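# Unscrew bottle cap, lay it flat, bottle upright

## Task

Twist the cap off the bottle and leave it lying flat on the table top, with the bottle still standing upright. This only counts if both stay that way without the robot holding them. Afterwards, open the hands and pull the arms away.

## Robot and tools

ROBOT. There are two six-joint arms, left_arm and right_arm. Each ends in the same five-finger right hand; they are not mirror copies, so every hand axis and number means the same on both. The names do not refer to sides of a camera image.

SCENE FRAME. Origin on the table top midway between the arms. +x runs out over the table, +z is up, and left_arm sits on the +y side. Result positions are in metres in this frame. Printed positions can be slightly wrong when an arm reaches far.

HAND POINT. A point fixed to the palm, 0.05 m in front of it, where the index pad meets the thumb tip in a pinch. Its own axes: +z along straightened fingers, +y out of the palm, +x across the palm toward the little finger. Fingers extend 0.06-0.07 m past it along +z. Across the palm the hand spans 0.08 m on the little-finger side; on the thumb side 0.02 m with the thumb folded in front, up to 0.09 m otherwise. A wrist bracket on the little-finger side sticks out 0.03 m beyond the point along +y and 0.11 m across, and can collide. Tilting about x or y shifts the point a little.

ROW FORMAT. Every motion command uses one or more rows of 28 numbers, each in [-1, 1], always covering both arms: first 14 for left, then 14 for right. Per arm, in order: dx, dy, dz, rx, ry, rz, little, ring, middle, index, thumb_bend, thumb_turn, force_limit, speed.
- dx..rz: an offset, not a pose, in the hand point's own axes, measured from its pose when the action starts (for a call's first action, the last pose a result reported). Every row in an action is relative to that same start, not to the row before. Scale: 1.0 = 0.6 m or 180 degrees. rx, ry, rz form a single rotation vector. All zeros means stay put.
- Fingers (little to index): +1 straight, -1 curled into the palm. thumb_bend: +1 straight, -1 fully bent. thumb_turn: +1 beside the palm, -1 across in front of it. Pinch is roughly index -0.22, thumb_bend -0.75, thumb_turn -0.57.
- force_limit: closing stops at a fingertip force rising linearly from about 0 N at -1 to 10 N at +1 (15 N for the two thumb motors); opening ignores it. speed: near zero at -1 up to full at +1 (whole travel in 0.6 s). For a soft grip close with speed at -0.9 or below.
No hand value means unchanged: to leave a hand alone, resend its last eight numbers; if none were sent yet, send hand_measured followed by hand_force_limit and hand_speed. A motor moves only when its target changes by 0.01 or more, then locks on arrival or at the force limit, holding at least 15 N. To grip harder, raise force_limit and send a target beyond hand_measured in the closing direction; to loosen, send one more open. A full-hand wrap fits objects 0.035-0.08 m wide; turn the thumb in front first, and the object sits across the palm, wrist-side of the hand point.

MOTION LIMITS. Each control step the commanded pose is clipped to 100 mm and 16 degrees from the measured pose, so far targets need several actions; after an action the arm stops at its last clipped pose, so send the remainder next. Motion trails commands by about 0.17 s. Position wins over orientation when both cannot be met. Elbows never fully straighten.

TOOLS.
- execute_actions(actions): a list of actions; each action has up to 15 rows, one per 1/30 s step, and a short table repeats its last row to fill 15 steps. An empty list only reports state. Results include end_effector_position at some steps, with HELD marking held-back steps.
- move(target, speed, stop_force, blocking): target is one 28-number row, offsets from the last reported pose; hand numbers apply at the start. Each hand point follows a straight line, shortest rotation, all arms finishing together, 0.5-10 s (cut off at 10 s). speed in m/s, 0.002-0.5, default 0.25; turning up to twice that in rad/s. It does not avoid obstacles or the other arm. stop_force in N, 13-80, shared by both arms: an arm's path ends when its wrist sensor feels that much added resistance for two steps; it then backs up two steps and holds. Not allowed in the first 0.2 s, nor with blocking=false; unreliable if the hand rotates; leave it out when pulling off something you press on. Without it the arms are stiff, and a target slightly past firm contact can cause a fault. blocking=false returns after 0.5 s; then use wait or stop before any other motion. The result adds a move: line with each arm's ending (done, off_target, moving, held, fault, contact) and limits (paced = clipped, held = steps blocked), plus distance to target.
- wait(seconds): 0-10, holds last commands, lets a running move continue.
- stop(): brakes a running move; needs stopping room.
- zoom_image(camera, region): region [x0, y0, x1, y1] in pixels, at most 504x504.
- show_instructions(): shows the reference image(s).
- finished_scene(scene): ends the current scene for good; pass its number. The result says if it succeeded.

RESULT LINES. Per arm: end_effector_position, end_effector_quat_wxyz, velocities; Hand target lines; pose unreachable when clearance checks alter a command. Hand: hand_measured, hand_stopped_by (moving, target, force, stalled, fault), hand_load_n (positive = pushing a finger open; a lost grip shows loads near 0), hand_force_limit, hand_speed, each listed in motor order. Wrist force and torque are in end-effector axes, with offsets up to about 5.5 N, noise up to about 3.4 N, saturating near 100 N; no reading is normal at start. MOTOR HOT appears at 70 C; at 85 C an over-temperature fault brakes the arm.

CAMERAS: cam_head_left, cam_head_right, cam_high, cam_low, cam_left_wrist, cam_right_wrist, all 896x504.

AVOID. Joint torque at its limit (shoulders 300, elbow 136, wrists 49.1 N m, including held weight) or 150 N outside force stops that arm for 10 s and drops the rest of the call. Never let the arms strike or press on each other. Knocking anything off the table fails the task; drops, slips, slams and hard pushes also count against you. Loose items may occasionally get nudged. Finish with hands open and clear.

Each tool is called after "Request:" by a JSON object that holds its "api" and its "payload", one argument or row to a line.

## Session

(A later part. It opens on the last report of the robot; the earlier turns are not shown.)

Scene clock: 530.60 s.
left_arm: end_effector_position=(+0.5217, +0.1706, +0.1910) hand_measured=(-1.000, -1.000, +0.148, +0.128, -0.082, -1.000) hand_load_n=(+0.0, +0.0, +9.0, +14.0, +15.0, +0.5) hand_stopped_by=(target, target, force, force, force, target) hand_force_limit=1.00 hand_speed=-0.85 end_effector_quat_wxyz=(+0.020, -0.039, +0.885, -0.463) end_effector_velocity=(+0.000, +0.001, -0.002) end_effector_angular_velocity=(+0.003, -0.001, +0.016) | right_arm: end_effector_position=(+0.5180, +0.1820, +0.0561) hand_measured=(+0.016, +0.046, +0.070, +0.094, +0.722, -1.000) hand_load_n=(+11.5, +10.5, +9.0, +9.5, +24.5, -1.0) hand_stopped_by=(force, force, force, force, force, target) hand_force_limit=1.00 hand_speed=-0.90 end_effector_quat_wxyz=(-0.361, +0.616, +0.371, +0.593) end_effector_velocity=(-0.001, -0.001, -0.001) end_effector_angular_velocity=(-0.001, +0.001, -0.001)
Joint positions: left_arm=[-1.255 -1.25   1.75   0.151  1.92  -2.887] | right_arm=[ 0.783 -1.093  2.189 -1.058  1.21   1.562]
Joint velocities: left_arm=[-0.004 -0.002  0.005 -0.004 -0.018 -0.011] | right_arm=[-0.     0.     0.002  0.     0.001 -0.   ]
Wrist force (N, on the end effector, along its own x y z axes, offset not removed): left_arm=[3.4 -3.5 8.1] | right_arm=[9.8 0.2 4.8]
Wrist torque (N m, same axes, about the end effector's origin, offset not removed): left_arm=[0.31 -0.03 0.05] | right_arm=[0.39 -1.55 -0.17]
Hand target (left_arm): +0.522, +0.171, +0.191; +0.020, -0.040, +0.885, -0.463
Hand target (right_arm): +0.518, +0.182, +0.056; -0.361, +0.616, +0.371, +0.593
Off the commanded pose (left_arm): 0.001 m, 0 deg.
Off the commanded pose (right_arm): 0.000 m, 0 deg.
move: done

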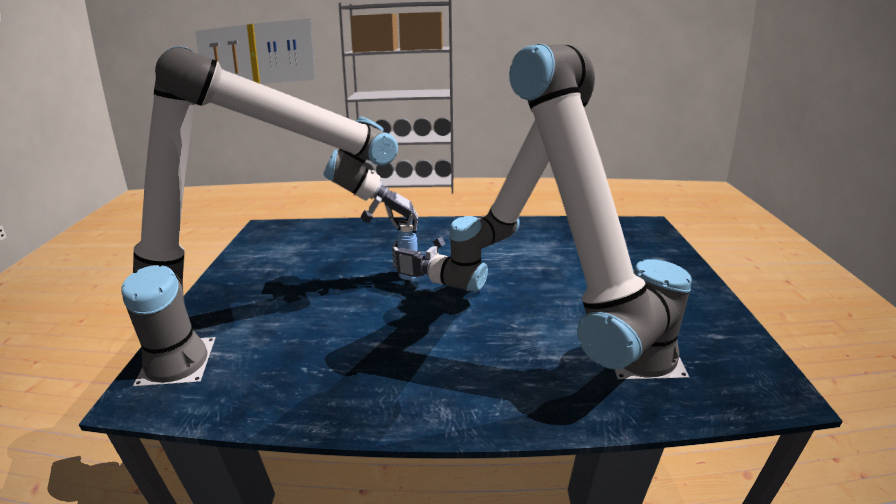

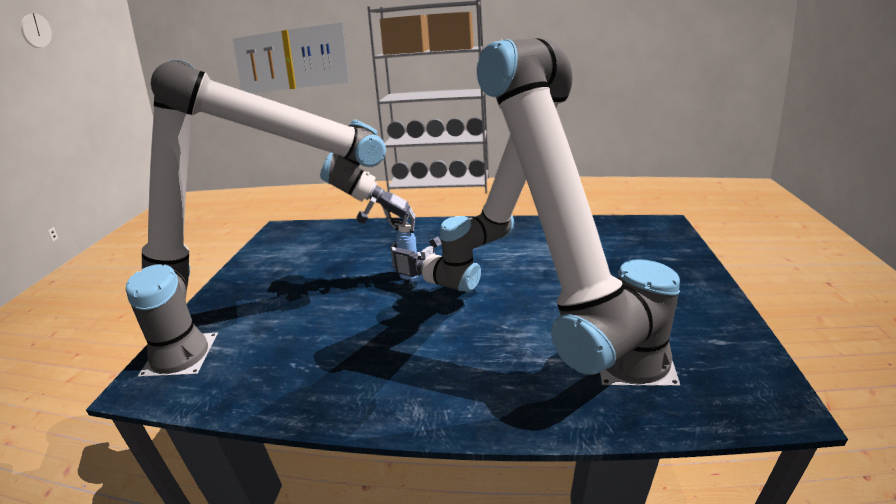

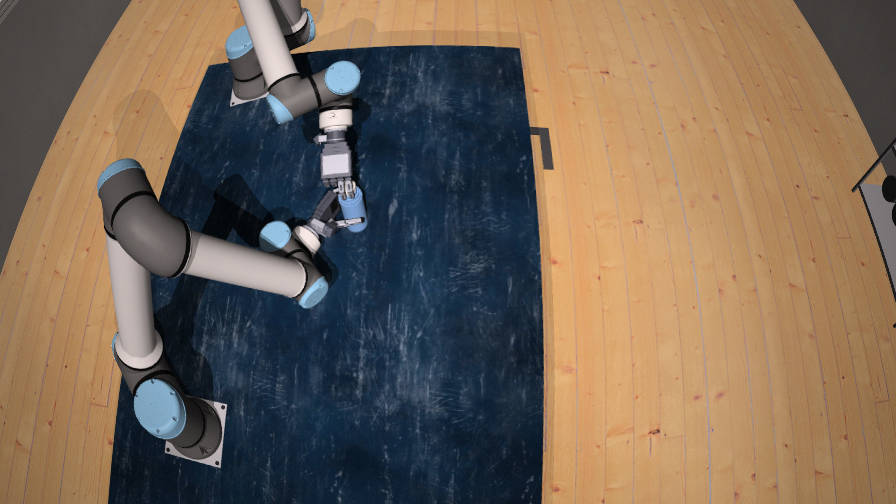

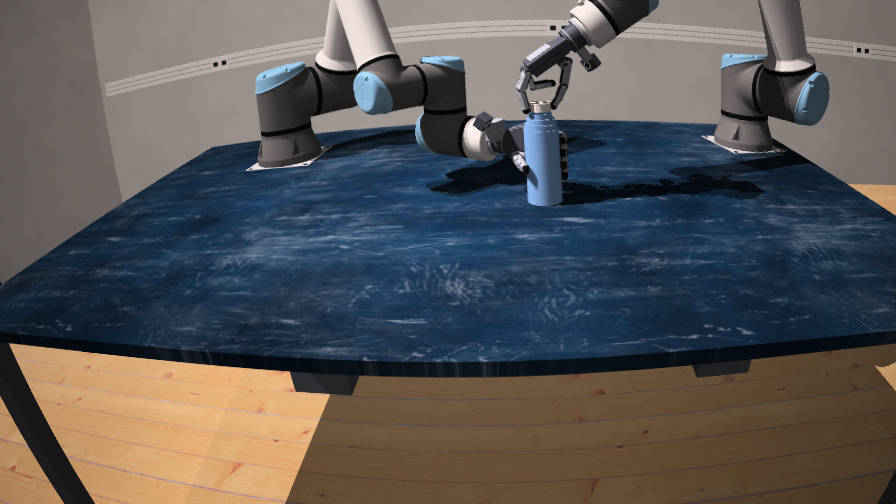

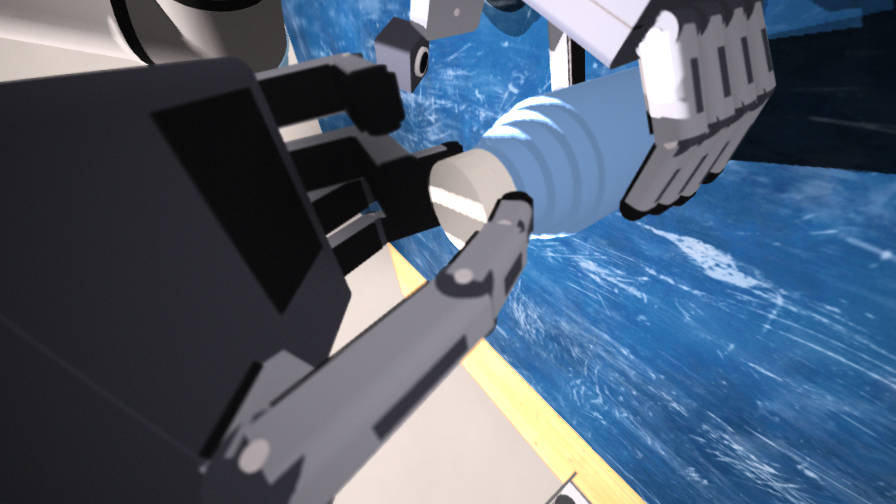

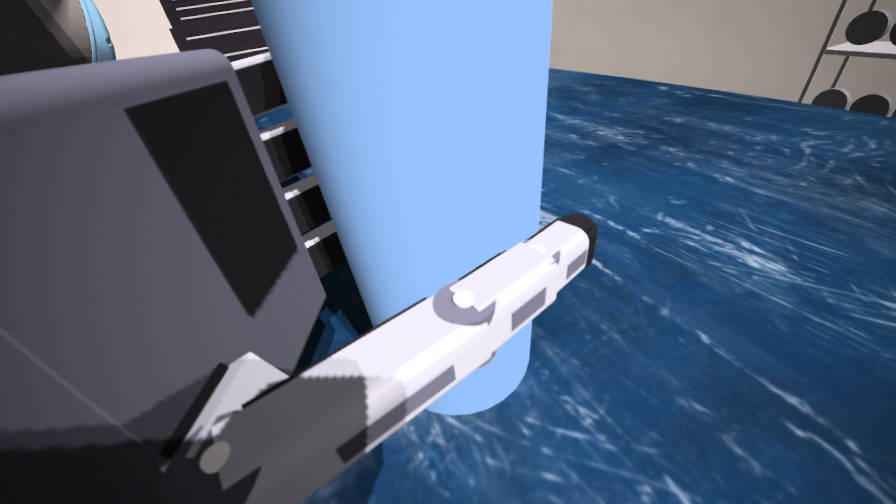

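Request:
{"api": "move", "payload": {
  "target": [0.0112,0.0053,-0.0119,0,-0.2733,-0.1913,-1,-1,-0.45,-0.45,-0.65,-1,1,-0.85, 0,0,0,0,0,0,-0.95,-0.95,-0.95,-0.95,0.2,-1,1,-0.9],
  "speed": 0.3
}}

Request:
{"api": "execute_actions", "payload": {
  "actions": [
    [[0,0,0,0,0,0,-1,-1,0.4,0.4,0.35,-1,1,-0.3, 0,0,0,0,0,0,-0.95,-0.95,-0.95,-0.95,0.2,-1,1,-0.9]],
    [[0,-0.0027,-0.0019,0,0,0,-1,-1,0.4,0.4,0.35,-1,1,-0.3, 0,0,0,0,0,0,-0.95,-0.95,-0.95,-0.95,0.2,-1,1,-0.9]]
  ]
}}

Scene clock: 542.20 s.
left_arm: end_effector_position=(+0.5140, +0.1775, +0.1925) hand_measured=(-1.000, -1.000, +0.148, +0.128, -0.082, -1.000) hand_load_n=(+0.0, +0.0, +7.5, +11.0, +17.5, -1.5) hand_stopped_by=(target, target, force, force, force, target) hand_force_limit=1.00 hand_speed=-0.85 end_effector_quat_wxyz=(+0.247, -0.477, +0.747, -0.392) end_effector_velocity=(+0.001, +0.000, +0.000) end_effector_angular_velocity=(+0.002, +0.001, +0.015) | right_arm: end_effector_position=(+0.5180, +0.1820, +0.0560) hand_measured=(+0.016, +0.046, +0.070, +0.094, +0.722, -1.000) hand_load_n=(+13.0, +11.5, +9.5, +9.0, +24.0, -2.5) hand_stopped_by=(force, force, force, force, force, target) hand_force_limit=1.00 hand_speed=-0.90 end_effector_quat_wxyz=(-0.361, +0.616, +0.371, +0.593) end_effector_velocity=(-0.001, -0.001, -0.002) end_effector_angular_velocity=(-0.002, +0.002, +0.000)
Joint positions: left_arm=[-1.537 -1.195  1.698  0.335  0.876 -3.767] | right_arm=[ 0.783 -1.093  2.189 -1.058  1.21   1.562]
Joint velocities: left_arm=[-0.001  0.006 -0.007  0.014 -0.01  -0.016] | right_arm=[ 0.     0.001  0.002  0.    -0.    -0.   ]
Wrist force (N, on the end effector, along its own x y z axes, offset not removed): left_arm=[10.2 -3.6 0.4] | right_arm=[4.7 -4.4 14.1]
Wrist torque (N m, same axes, about the end effector's origin, offset not removed): left_arm=[0.15 0.52 -0.08] | right_arm=[-0.17 -2.07 -0.20]
Hand target (left_arm): +0.514, +0.178, +0.192; +0.247, -0.478, +0.747, -0.392
Hand target (right_arm): +0.518, +0.182, +0.056; -0.361, +0.616, +0.371, +0.593
Off the commanded pose (left_arm): 0.000 m, 0 deg.
Off the commanded pose (right_arm): 0.000 m, 0 deg.
move: done

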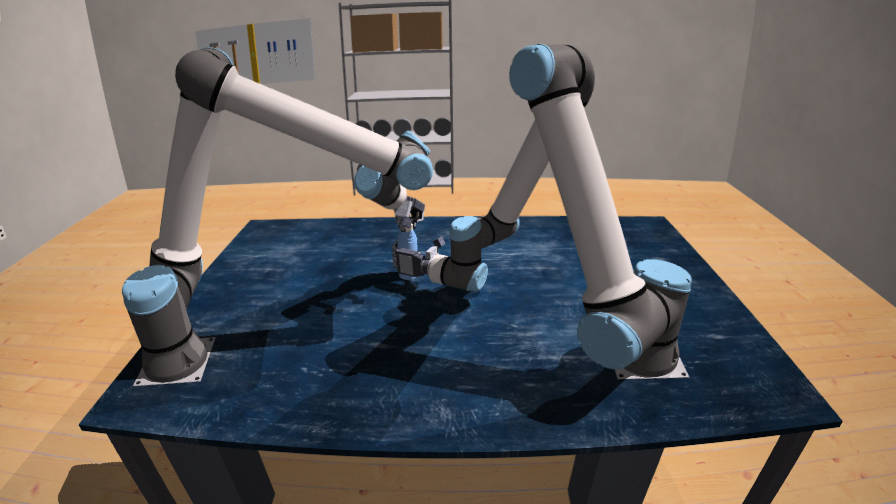

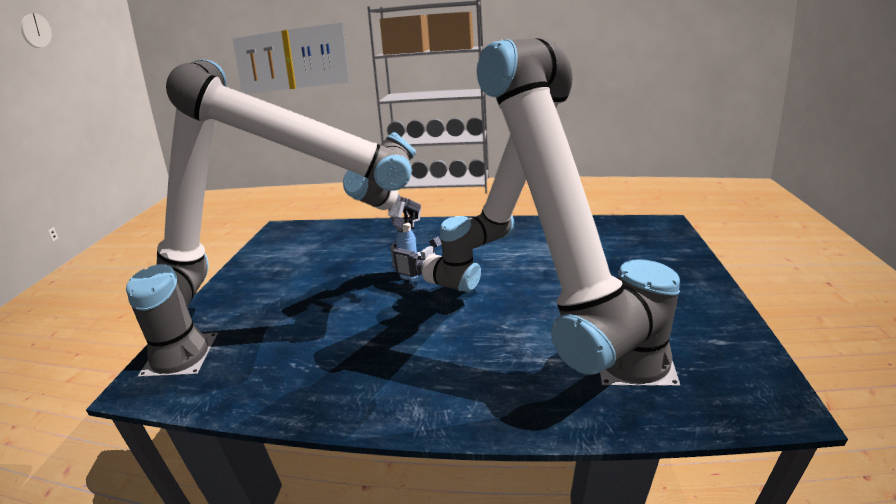

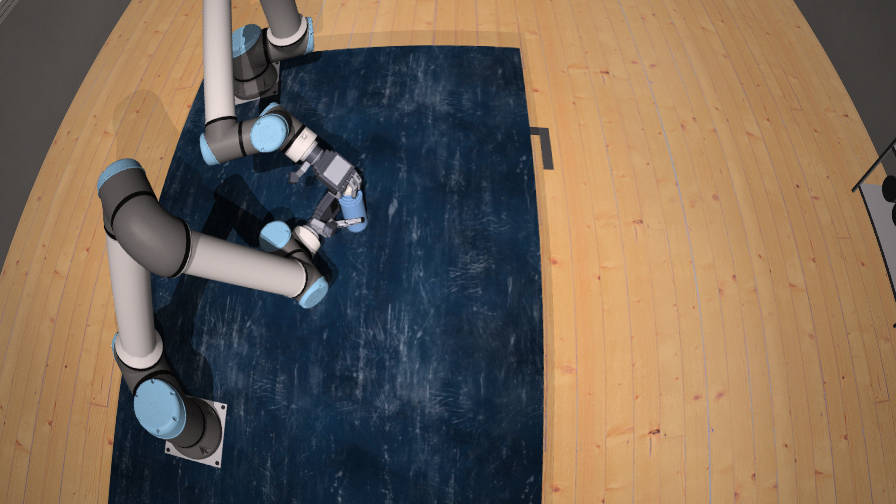

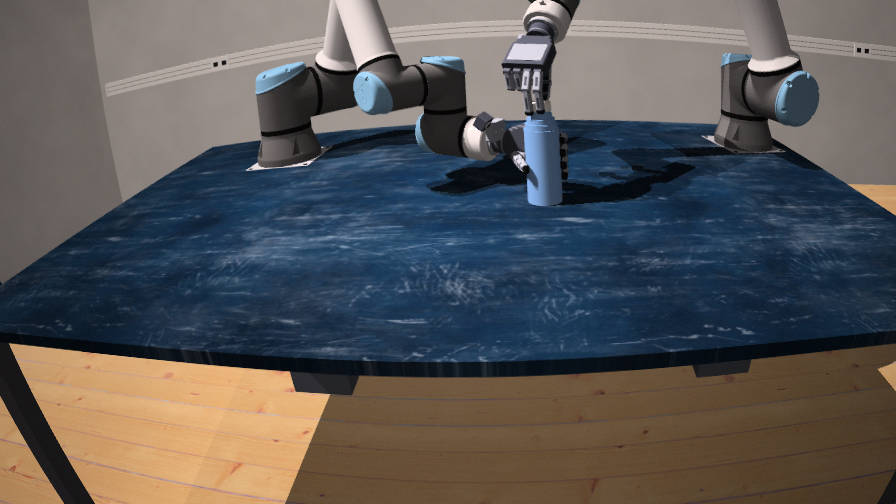

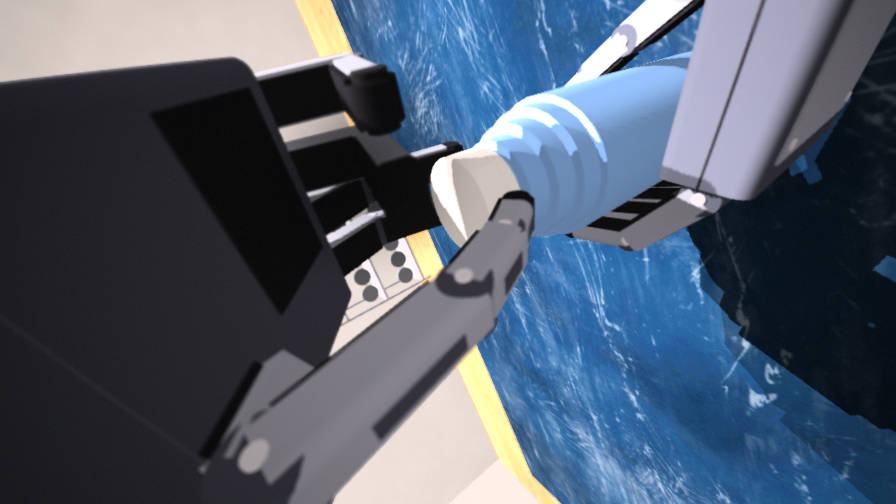

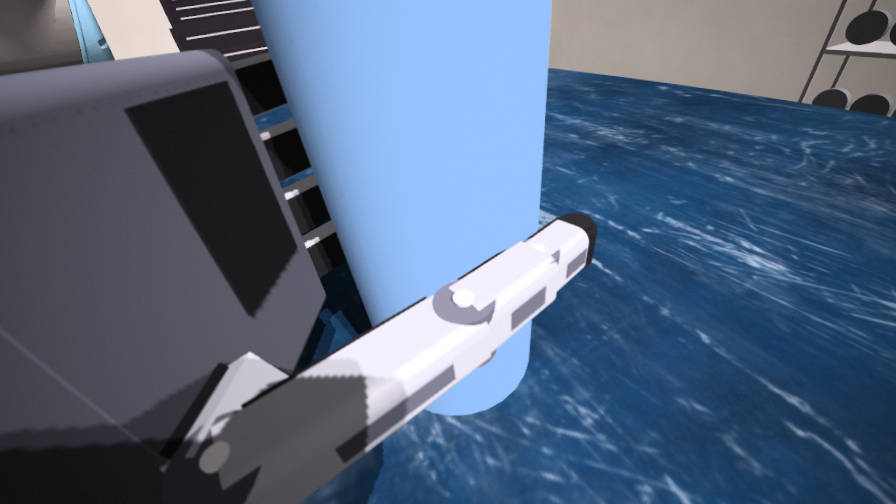

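Scene clock: 543.20 s.
left_arm: end_effector_position=(+0.5140, +0.1775, +0.1944) hand_measured=(-1.000, -1.000, +0.400, +0.400, +0.350, -1.000) hand_load_n=(+0.0, +0.0, +0.0, +0.0, +0.0, +0.0) hand_stopped_by=(target, target, target, target, target, target) hand_force_limit=1.00 hand_speed=-0.30 end_effector_quat_wxyz=(+0.247, -0.477, +0.747, -0.392) end_effector_velocity=(+0.000, -0.001, +0.001) end_effector_angular_velocity=(-0.001, -0.001, +0.000) | right_arm: end_effector_position=(+0.5180, +0.1820, +0.0560) hand_measured=(+0.016, +0.046, +0.070, +0.094, +0.722, -1.000) hand_load_n=(+9.5, +8.5, +7.5, +8.5, +25.0, +0.0) hand_stopped_by=(force, force, force, force, force, target) hand_force_limit=1.00 hand_speed=-0.90 end_effector_quat_wxyz=(-0.361, +0.616, +0.371, +0.593) end_effector_velocity=(-0.001, -0.000, -0.002) end_effector_angular_velocity=(-0.002, +0.003, +0.001)
Joint positions: left_arm=[-1.537 -1.196  1.697  0.338  0.876 -3.767] | right_arm=[ 0.783 -1.093  2.189 -1.058  1.21   1.562]
Joint velocities: left_arm=[-0.    -0.    -0.002  0.001 -0.001  0.   ] | right_arm=[ 0.     0.002  0.001  0.    -0.001  0.001]
Wrist force (N, on the end effector, along its own x y z axes, offset not removed): left_arm=[-1.9 -4.1 1.8] | right_arm=[12.2 -0.1 4.1]
Wrist torque (N m, same axes, about the end effector's origin, offset not removed): left_arm=[-0.56 0.29 -0.17] | right_arm=[-0.26 -0.96 -0.17]
Hand target (left_arm): +0.514, +0.178, +0.194; +0.247, -0.477, +0.747, -0.392
Hand target (right_arm): +0.518, +0.182, +0.056; -0.361, +0.616, +0.371, +0.593
Off the commanded pose (left_arm): 0.000 m, 0 deg.
Off the commanded pose (right_arm): 0.000 m, 0 deg.
Step readings (end_effector_position; steps 1 to 15: 1st action; 16 to 30: 2nd action):
0: left_arm (+0.5140, +0.1775, +0.1925) | right_arm (+0.5180, +0.1820, +0.0560)
1: left_arm (+0.5140, +0.1775, +0.1925) | right_arm (+0.5180, +0.1820, +0.0560)
2: left_arm (+0.5140, +0.1775, +0.1925) | right_arm (+0.5180, +0.1820, +0.0560)
4: left_arm (+0.5140, +0.1775, +0.1925) | right_arm (+0.5180, +0.1820, +0.0560)
8: left_arm (+0.5140, +0.1775, +0.1925) | right_arm (+0.5180, +0.1820, +0.0560)
15: left_arm (+0.5140, +0.1775, +0.1925) | right_arm (+0.5180, +0.1820, +0.0560)
16: left_arm (+0.5140, +0.1775, +0.1925) | right_arm (+0.5180, +0.1820, +0.0560)
17: left_arm (+0.5140, +0.1775, +0.1927) | right_arm (+0.5180, +0.1820, +0.0560)
19: left_arm (+0.5140, +0.1776, +0.1934) | right_arm (+0.5180, +0.1820, +0.0560)
23: left_arm (+0.5140, +0.1775, +0.1942) | right_arm (+0.5180, +0.1820, +0.0560)
30: end_effector_position above

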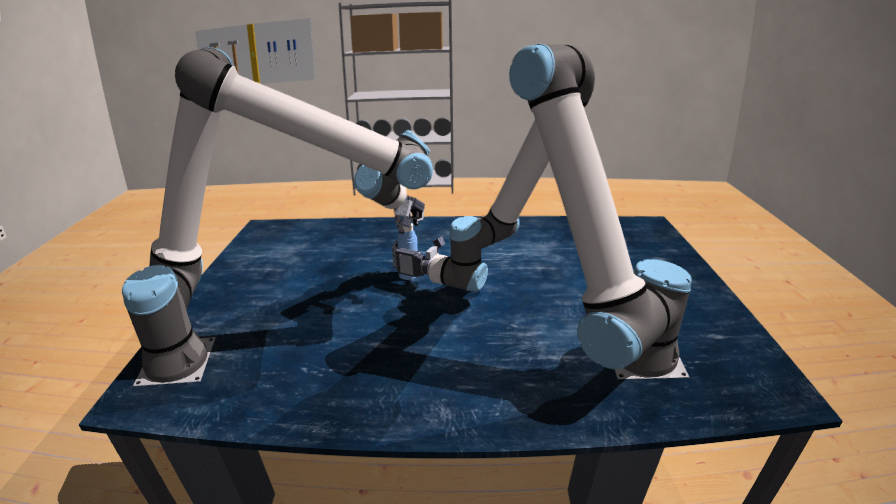

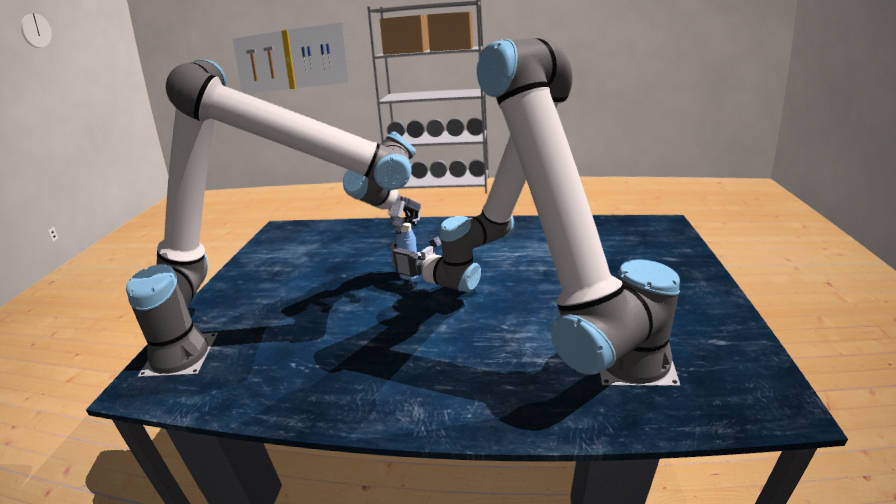

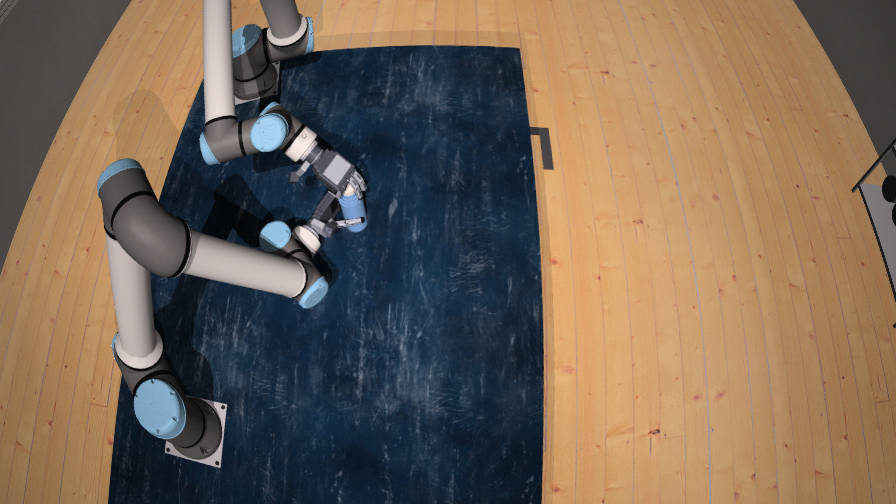

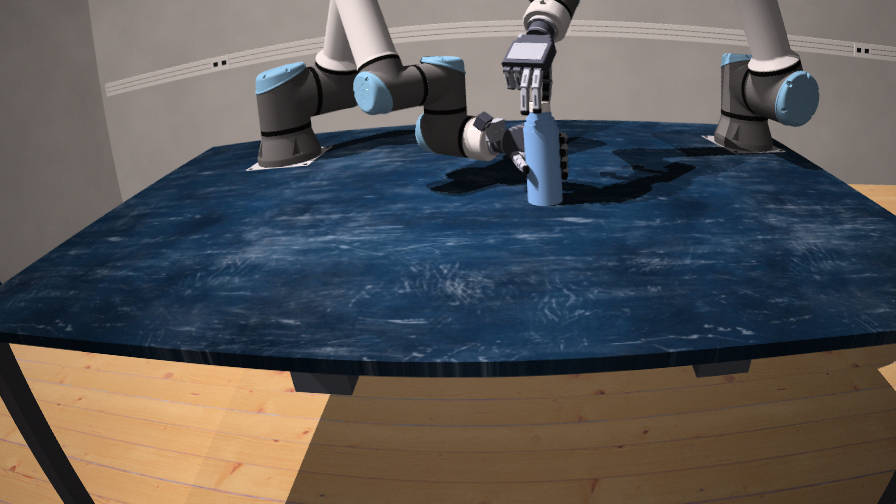

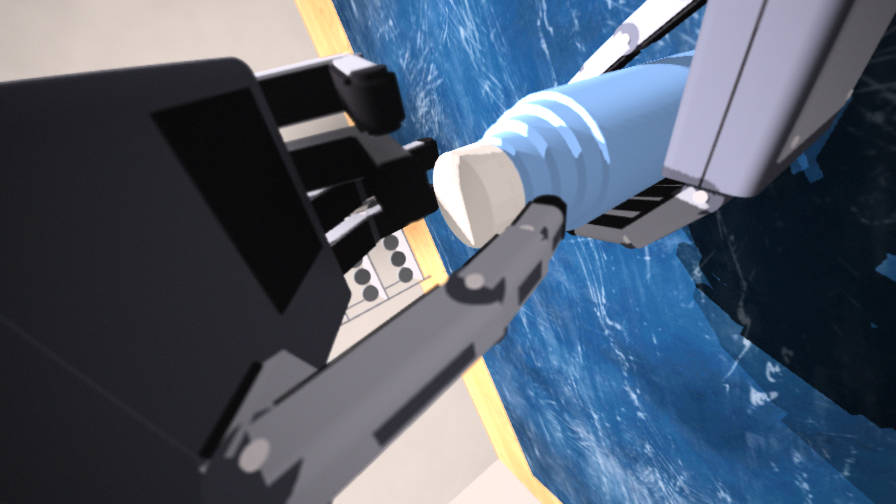

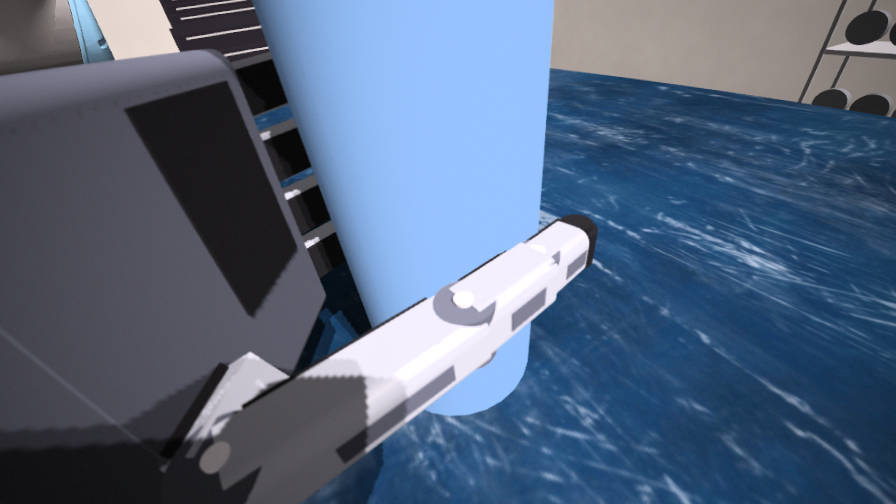

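Request:
{"api": "move", "payload": {
  "target": [0.0214,-0.0063,0.0233,0,0.5467,0.3826,-1,-1,0.4,0.4,0.35,-1,1,-0.3, 0,0,0,0,0,0,-0.95,-0.95,-0.95,-0.95,0.2,-1,1,-0.9],
  "speed": 0.5
}}

Request:
{"api": "zoom_image", "payload": {
  "camera": "cam_low",
  "region": [470,60,620,190]
}}

Scene clock: 567.07 s.
left_arm: end_effector_position=(+0.5211, +0.1606, +0.1889) hand_measured=(-1.000, -1.000, +0.400, +0.400, +0.350, -1.000) hand_load_n=(+0.0, +0.0, +0.0, +0.0, +0.0, +0.0) hand_stopped_by=(target, target, target, target, target, target) hand_force_limit=1.00 hand_speed=-0.30 end_effector_quat_wxyz=(-0.213, +0.411, +0.786, -0.411) end_effector_velocity=(-0.000, +0.000, -0.000) end_effector_angular_velocity=(+0.004, +0.002, -0.011) | right_arm: end_effector_position=(+0.5180, +0.1820, +0.0560) hand_measured=(+0.016, +0.046, +0.070, +0.094, +0.722, -1.000) hand_load_n=(+9.5, +8.5, +7.5, +8.5, +25.0, +0.0) hand_stopped_by=(force, force, force, force, force, target) hand_force_limit=1.00 hand_speed=-0.90 end_effector_quat_wxyz=(-0.361, +0.616, +0.371, +0.593) end_effector_velocity=(+0.001, +0.001, +0.002) end_effector_angular_velocity=(+0.002, -0.002, +0.000)
Joint positions: left_arm=[-1.094 -0.838  1.303  1.201  2.529 -1.451] | right_arm=[ 0.783 -1.093  2.189 -1.058  1.21   1.562]
Joint velocities: left_arm=[ 0.     0.006 -0.006  0.021 -0.002  0.02 ] | right_arm=[-0.    -0.001 -0.001 -0.001 -0.     0.   ]
Wrist force (N, on the end effector, along its own x y z axes, offset not removed): left_arm=[3.4 -1.4 3.2] | right_arm=[12.4 2.3 -8.7]
Wrist torque (N m, same axes, about the end effector's origin, offset not removed): left_arm=[-0.10 -0.72 0.04] | right_arm=[1.08 -0.48 -0.17]
Hand target (left_arm): +0.521, +0.161, +0.189; -0.213, +0.411, +0.786, -0.410
Hand target (right_arm): +0.518, +0.182, +0.056; -0.361, +0.616, +0.371, +0.593
Off the commanded pose (left_arm): 0.001 m, 0 deg.
Off the commanded pose (right_arm): 0.000 m, 0 deg.
move: done

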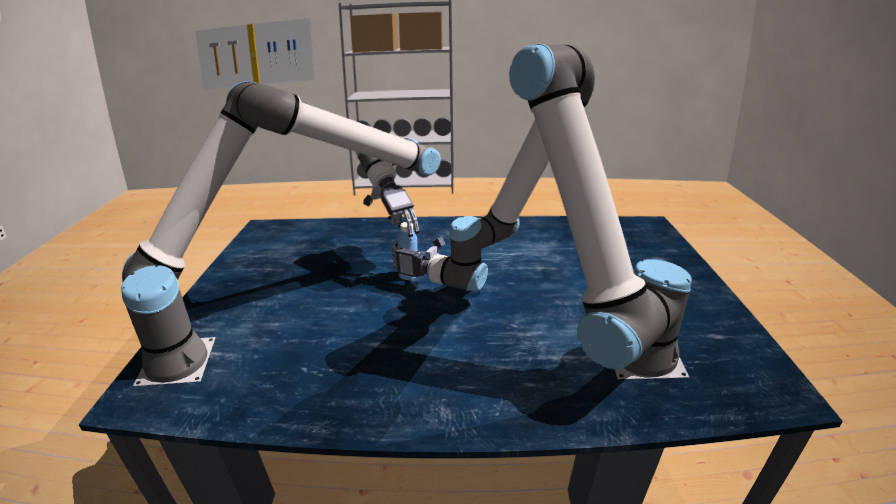

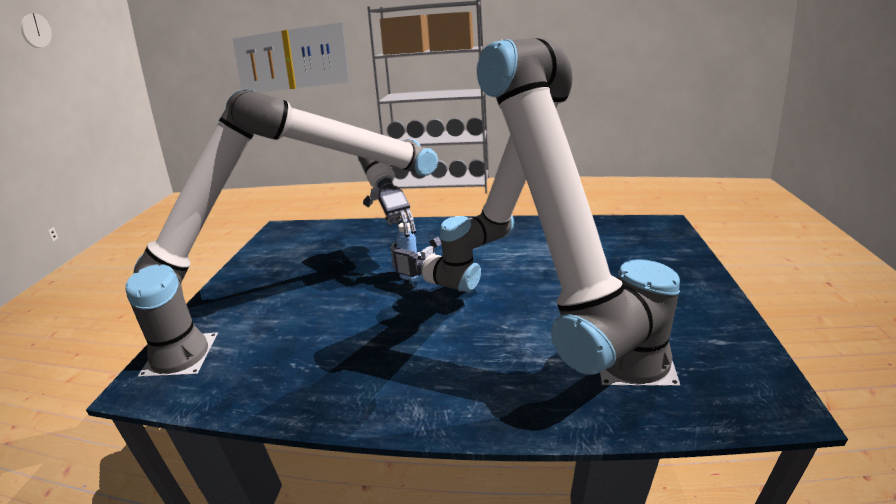

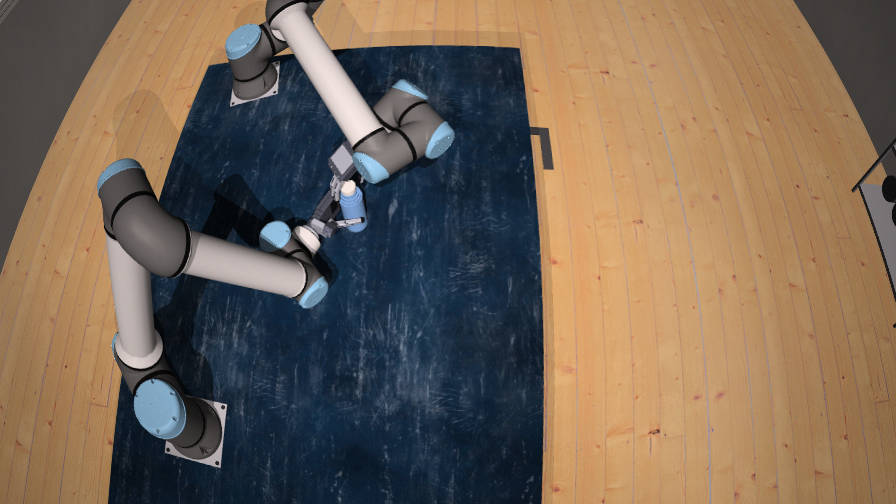

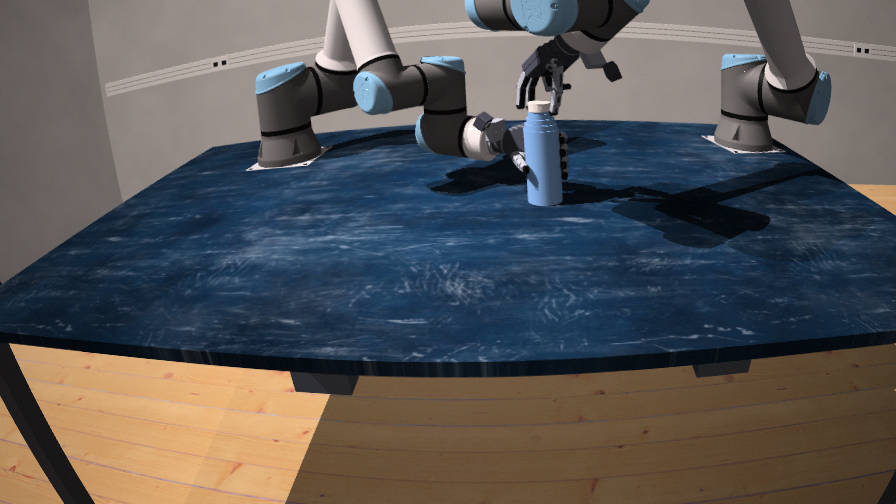

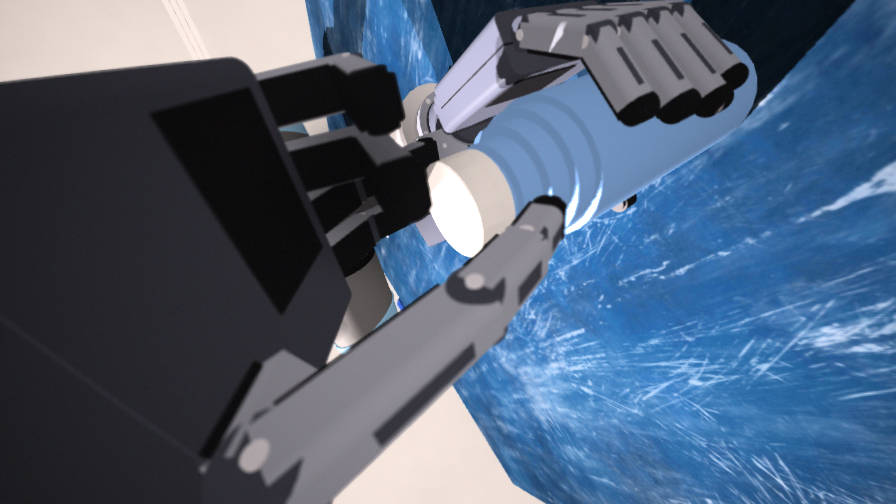

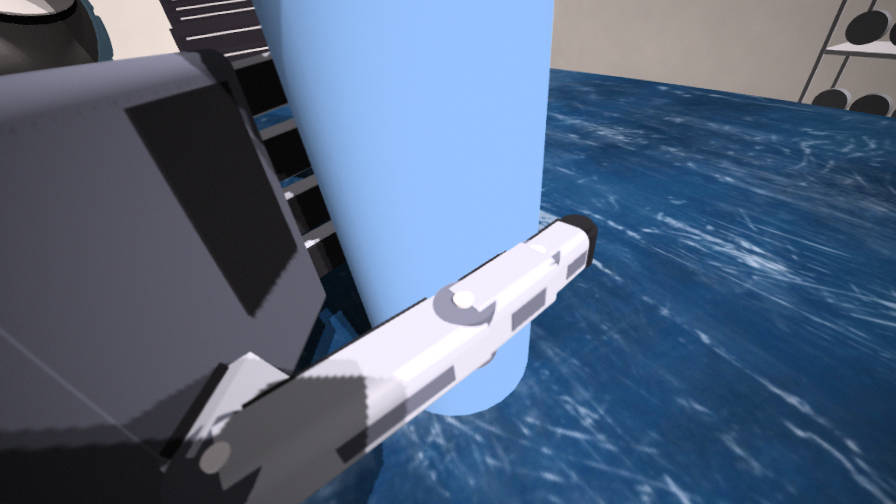

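Region (470, 60, 620, 190) of cam_low's 896x504 image, scaled by 3.360, with more detail than that image has; it fills the top 437 rows of this view, and the rest is white.

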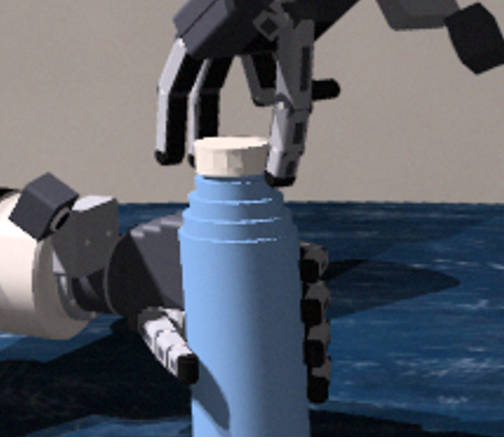

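Request:
{"api": "execute_actions", "payload": {
  "actions": [
    [[0,-0.0025,-0.0007,0,0,0,-1,-1,0.25,0.25,0.1,-1,-0.4,-0.6, 0,0,0,0,0,0,-0.95,-0.95,-0.95,-0.95,0.2,-1,1,-0.9]],
    [[0,0,0,0,0,0,-1,-1,-0.3,-0.3,-0.4,-1,-0.4,-0.6, 0,0,0,0,0,0,-0.95,-0.95,-0.95,-0.95,0.2,-1,1,-0.9]],
    [[0,0,0,0,0,0,-1,-1,-0.4,-0.4,-0.6,-1,1,-0.85, 0,0,0,0,0,0,-0.95,-0.95,-0.95,-0.95,0.2,-1,1,-0.9]],
    [[0,0,0,0,0,0,-1,-1,-0.4,-0.4,-0.6,-1,1,-0.85, 0,0,0,0,0,0,-0.95,-0.95,-0.95,-0.95,0.2,-1,1,-0.9]]
  ]
}}

Request:
{"api": "zoom_image", "payload": {
  "camera": "cam_low",
  "region": [470,60,620,190]
}}

Scene clock: 578.33 s.
left_arm: end_effector_position=(+0.5207, +0.1603, +0.1904) hand_measured=(-1.000, -1.000, +0.132, +0.114, -0.022, -1.000) hand_load_n=(+0.0, +0.0, +11.0, +11.5, +14.5, +0.5) hand_stopped_by=(target, target, force, force, force, target) hand_force_limit=1.00 hand_speed=-0.85 end_effector_quat_wxyz=(-0.213, +0.411, +0.786, -0.411) end_effector_velocity=(-0.000, -0.001, +0.000) end_effector_angular_velocity=(-0.003, -0.002, -0.001) | right_arm: end_effector_position=(+0.5180, +0.1820, +0.0560) hand_measured=(+0.016, +0.046, +0.070, +0.094, +0.722, -1.000) hand_load_n=(+11.5, +10.0, +8.5, +8.5, +24.0, -0.5) hand_stopped_by=(force, force, force, force, force, target) hand_force_limit=1.00 hand_speed=-0.90 end_effector_quat_wxyz=(-0.361, +0.616, +0.371, +0.593) end_effector_velocity=(-0.001, -0.000, -0.000) end_effector_angular_velocity=(-0.000, +0.000, +0.000)
Joint positions: left_arm=[-1.094 -0.839  1.302  1.202  2.529 -1.452] | right_arm=[ 0.783 -1.093  2.189 -1.058  1.21   1.562]
Joint velocities: left_arm=[-0.001 -0.    -0.001 -0.002  0.     0.001] | right_arm=[ 0.    -0.     0.001 -0.001 -0.     0.   ]
Wrist force (N, on the end effector, along its own x y z axes, offset not removed): left_arm=[-5.1 -6.2 5.9] | right_arm=[4.6 -0.9 3.9]
Wrist torque (N m, same axes, about the end effector's origin, offset not removed): left_arm=[0.36 0.40 -0.35] | right_arm=[-0.24 -0.79 -0.31]
Hand target (left_arm): +0.521, +0.160, +0.190; -0.213, +0.411, +0.786, -0.411
Hand target (right_arm): +0.518, +0.182, +0.056; -0.361, +0.616, +0.371, +0.593
Off the commanded pose (left_arm): 0.000 m, 0 deg.
Off the commanded pose (right_arm): 0.000 m, 0 deg.
Step readings (end_effector_position; steps 1 to 15: 1st action; 16 to 30: 2nd action; 31 to 45: 3rd action; 46 to 60: 4th action):
0: left_arm (+0.5211, +0.1607, +0.1889) | right_arm (+0.5180, +0.1820, +0.0560)
1: left_arm (+0.5211, +0.1607, +0.1889) | right_arm (+0.5180, +0.1820, +0.0560)
2: left_arm (+0.5211, +0.1607, +0.1890) | right_arm (+0.5180, +0.1820, +0.0560)
4: left_arm (+0.5211, +0.1607, +0.1896) | right_arm (+0.5180, +0.1820, +0.0560)
8: left_arm (+0.5209, +0.1606, +0.1901) | right_arm (+0.5180, +0.1820, +0.0560)
15: left_arm (+0.5208, +0.1604, +0.1904) | right_arm (+0.5180, +0.1820, +0.0560)
16: left_arm (+0.5208, +0.1604, +0.1904) | right_arm (+0.5180, +0.1820, +0.0560)
17: left_arm (+0.5208, +0.1604, +0.1904) | right_arm (+0.5180, +0.1820, +0.0560)
19: left_arm (+0.5208, +0.1604, +0.1904) | right_arm (+0.5180, +0.1820, +0.0560)
23: left_arm (+0.5207, +0.1603, +0.1904) | right_arm (+0.5180, +0.1820, +0.0560)
30: left_arm (+0.5207, +0.1603, +0.1904) | right_arm (+0.5180, +0.1820, +0.0560)
31: left_arm (+0.5207, +0.1603, +0.1904) | right_arm (+0.5180, +0.1820, +0.0560)
32: left_arm (+0.5207, +0.1603, +0.1904) | right_arm (+0.5180, +0.1820, +0.0560)
34: left_arm (+0.5207, +0.1603, +0.1904) | right_arm (+0.5180, +0.1820, +0.0560)
38: left_arm (+0.5207, +0.1603, +0.1904) | right_arm (+0.5180, +0.1820, +0.0560)
45: left_arm (+0.5207, +0.1603, +0.1904) | right_arm (+0.5180, +0.1820, +0.0560)
46: left_arm (+0.5207, +0.1603, +0.1904) | right_arm (+0.5180, +0.1820, +0.0560)
47: left_arm (+0.5207, +0.1603, +0.1904) | right_arm (+0.5180, +0.1820, +0.0560)
49: left_arm (+0.5207, +0.1603, +0.1904) | right_arm (+0.5180, +0.1820, +0.0560)
53: left_arm (+0.5207, +0.1603, +0.1904) | right_arm (+0.5180, +0.1820, +0.0560)
60: end_effector_position above

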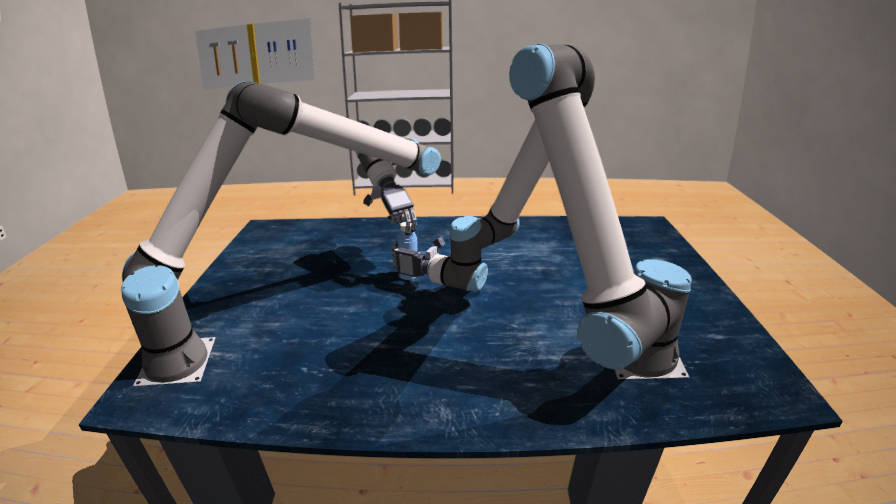

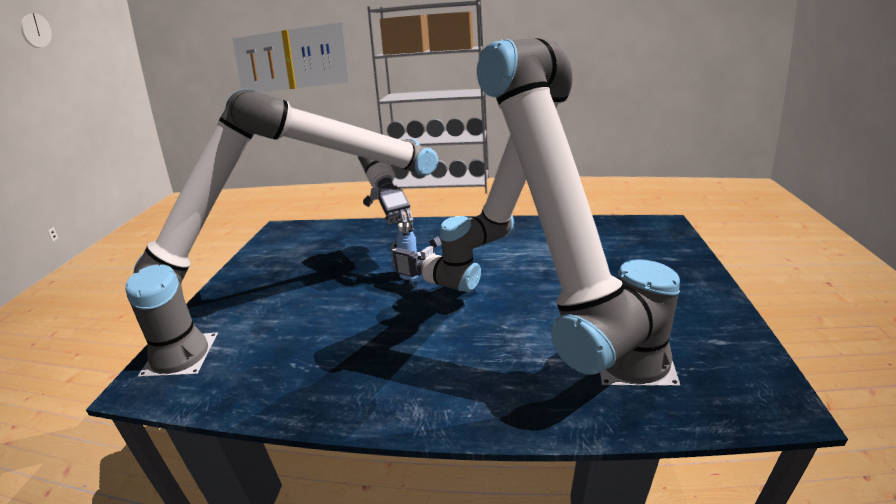

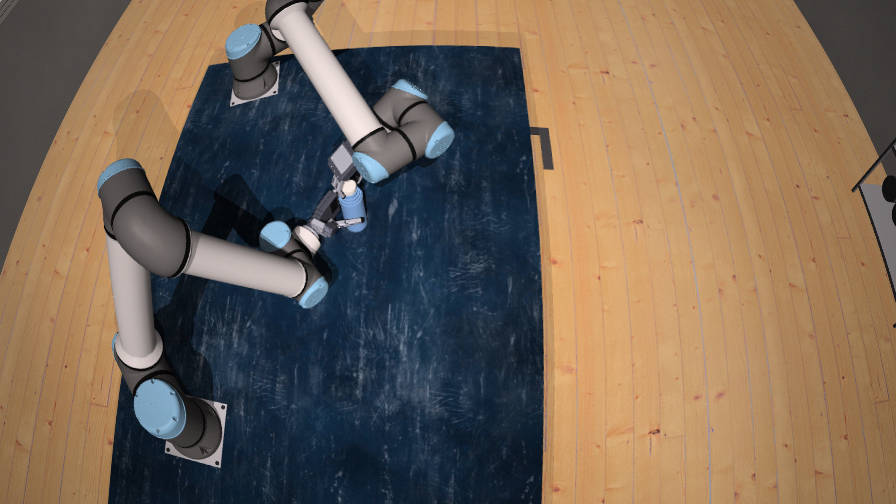

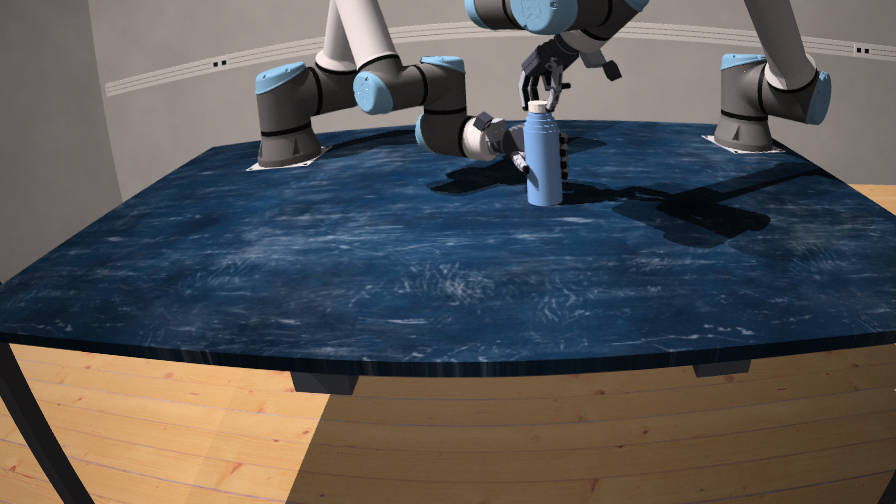

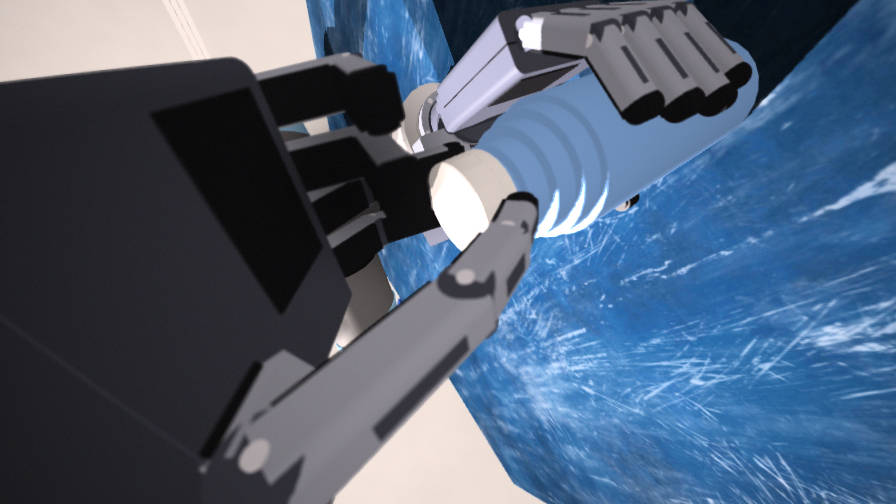

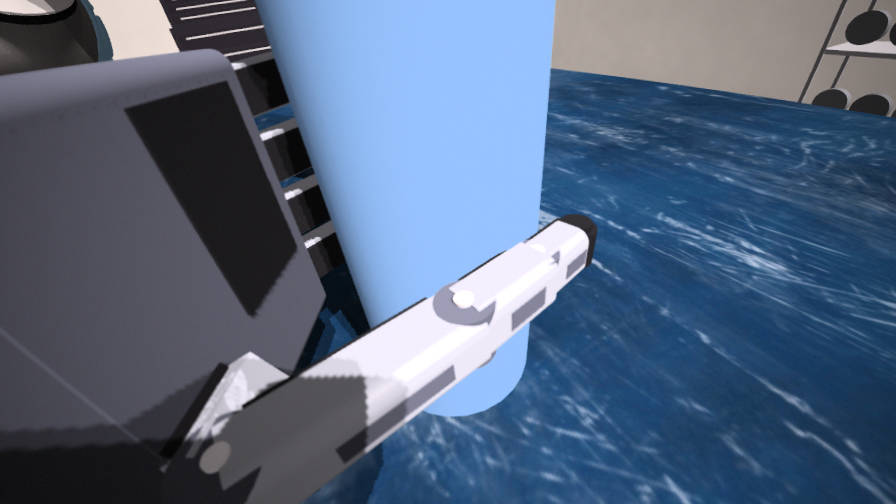

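Region (470, 60, 620, 190) of cam_low's 896x504 image, scaled by 3.360, with more detail than that image has; it fills the top 437 rows of this view, and the rest is white.

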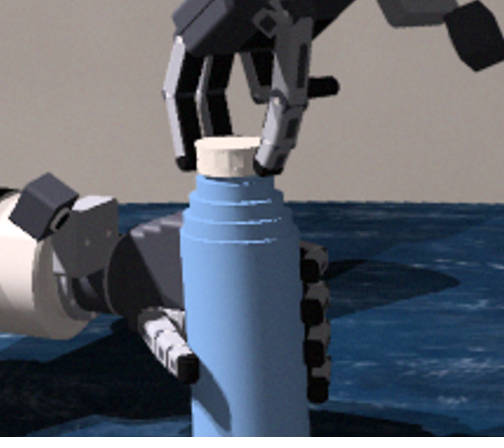

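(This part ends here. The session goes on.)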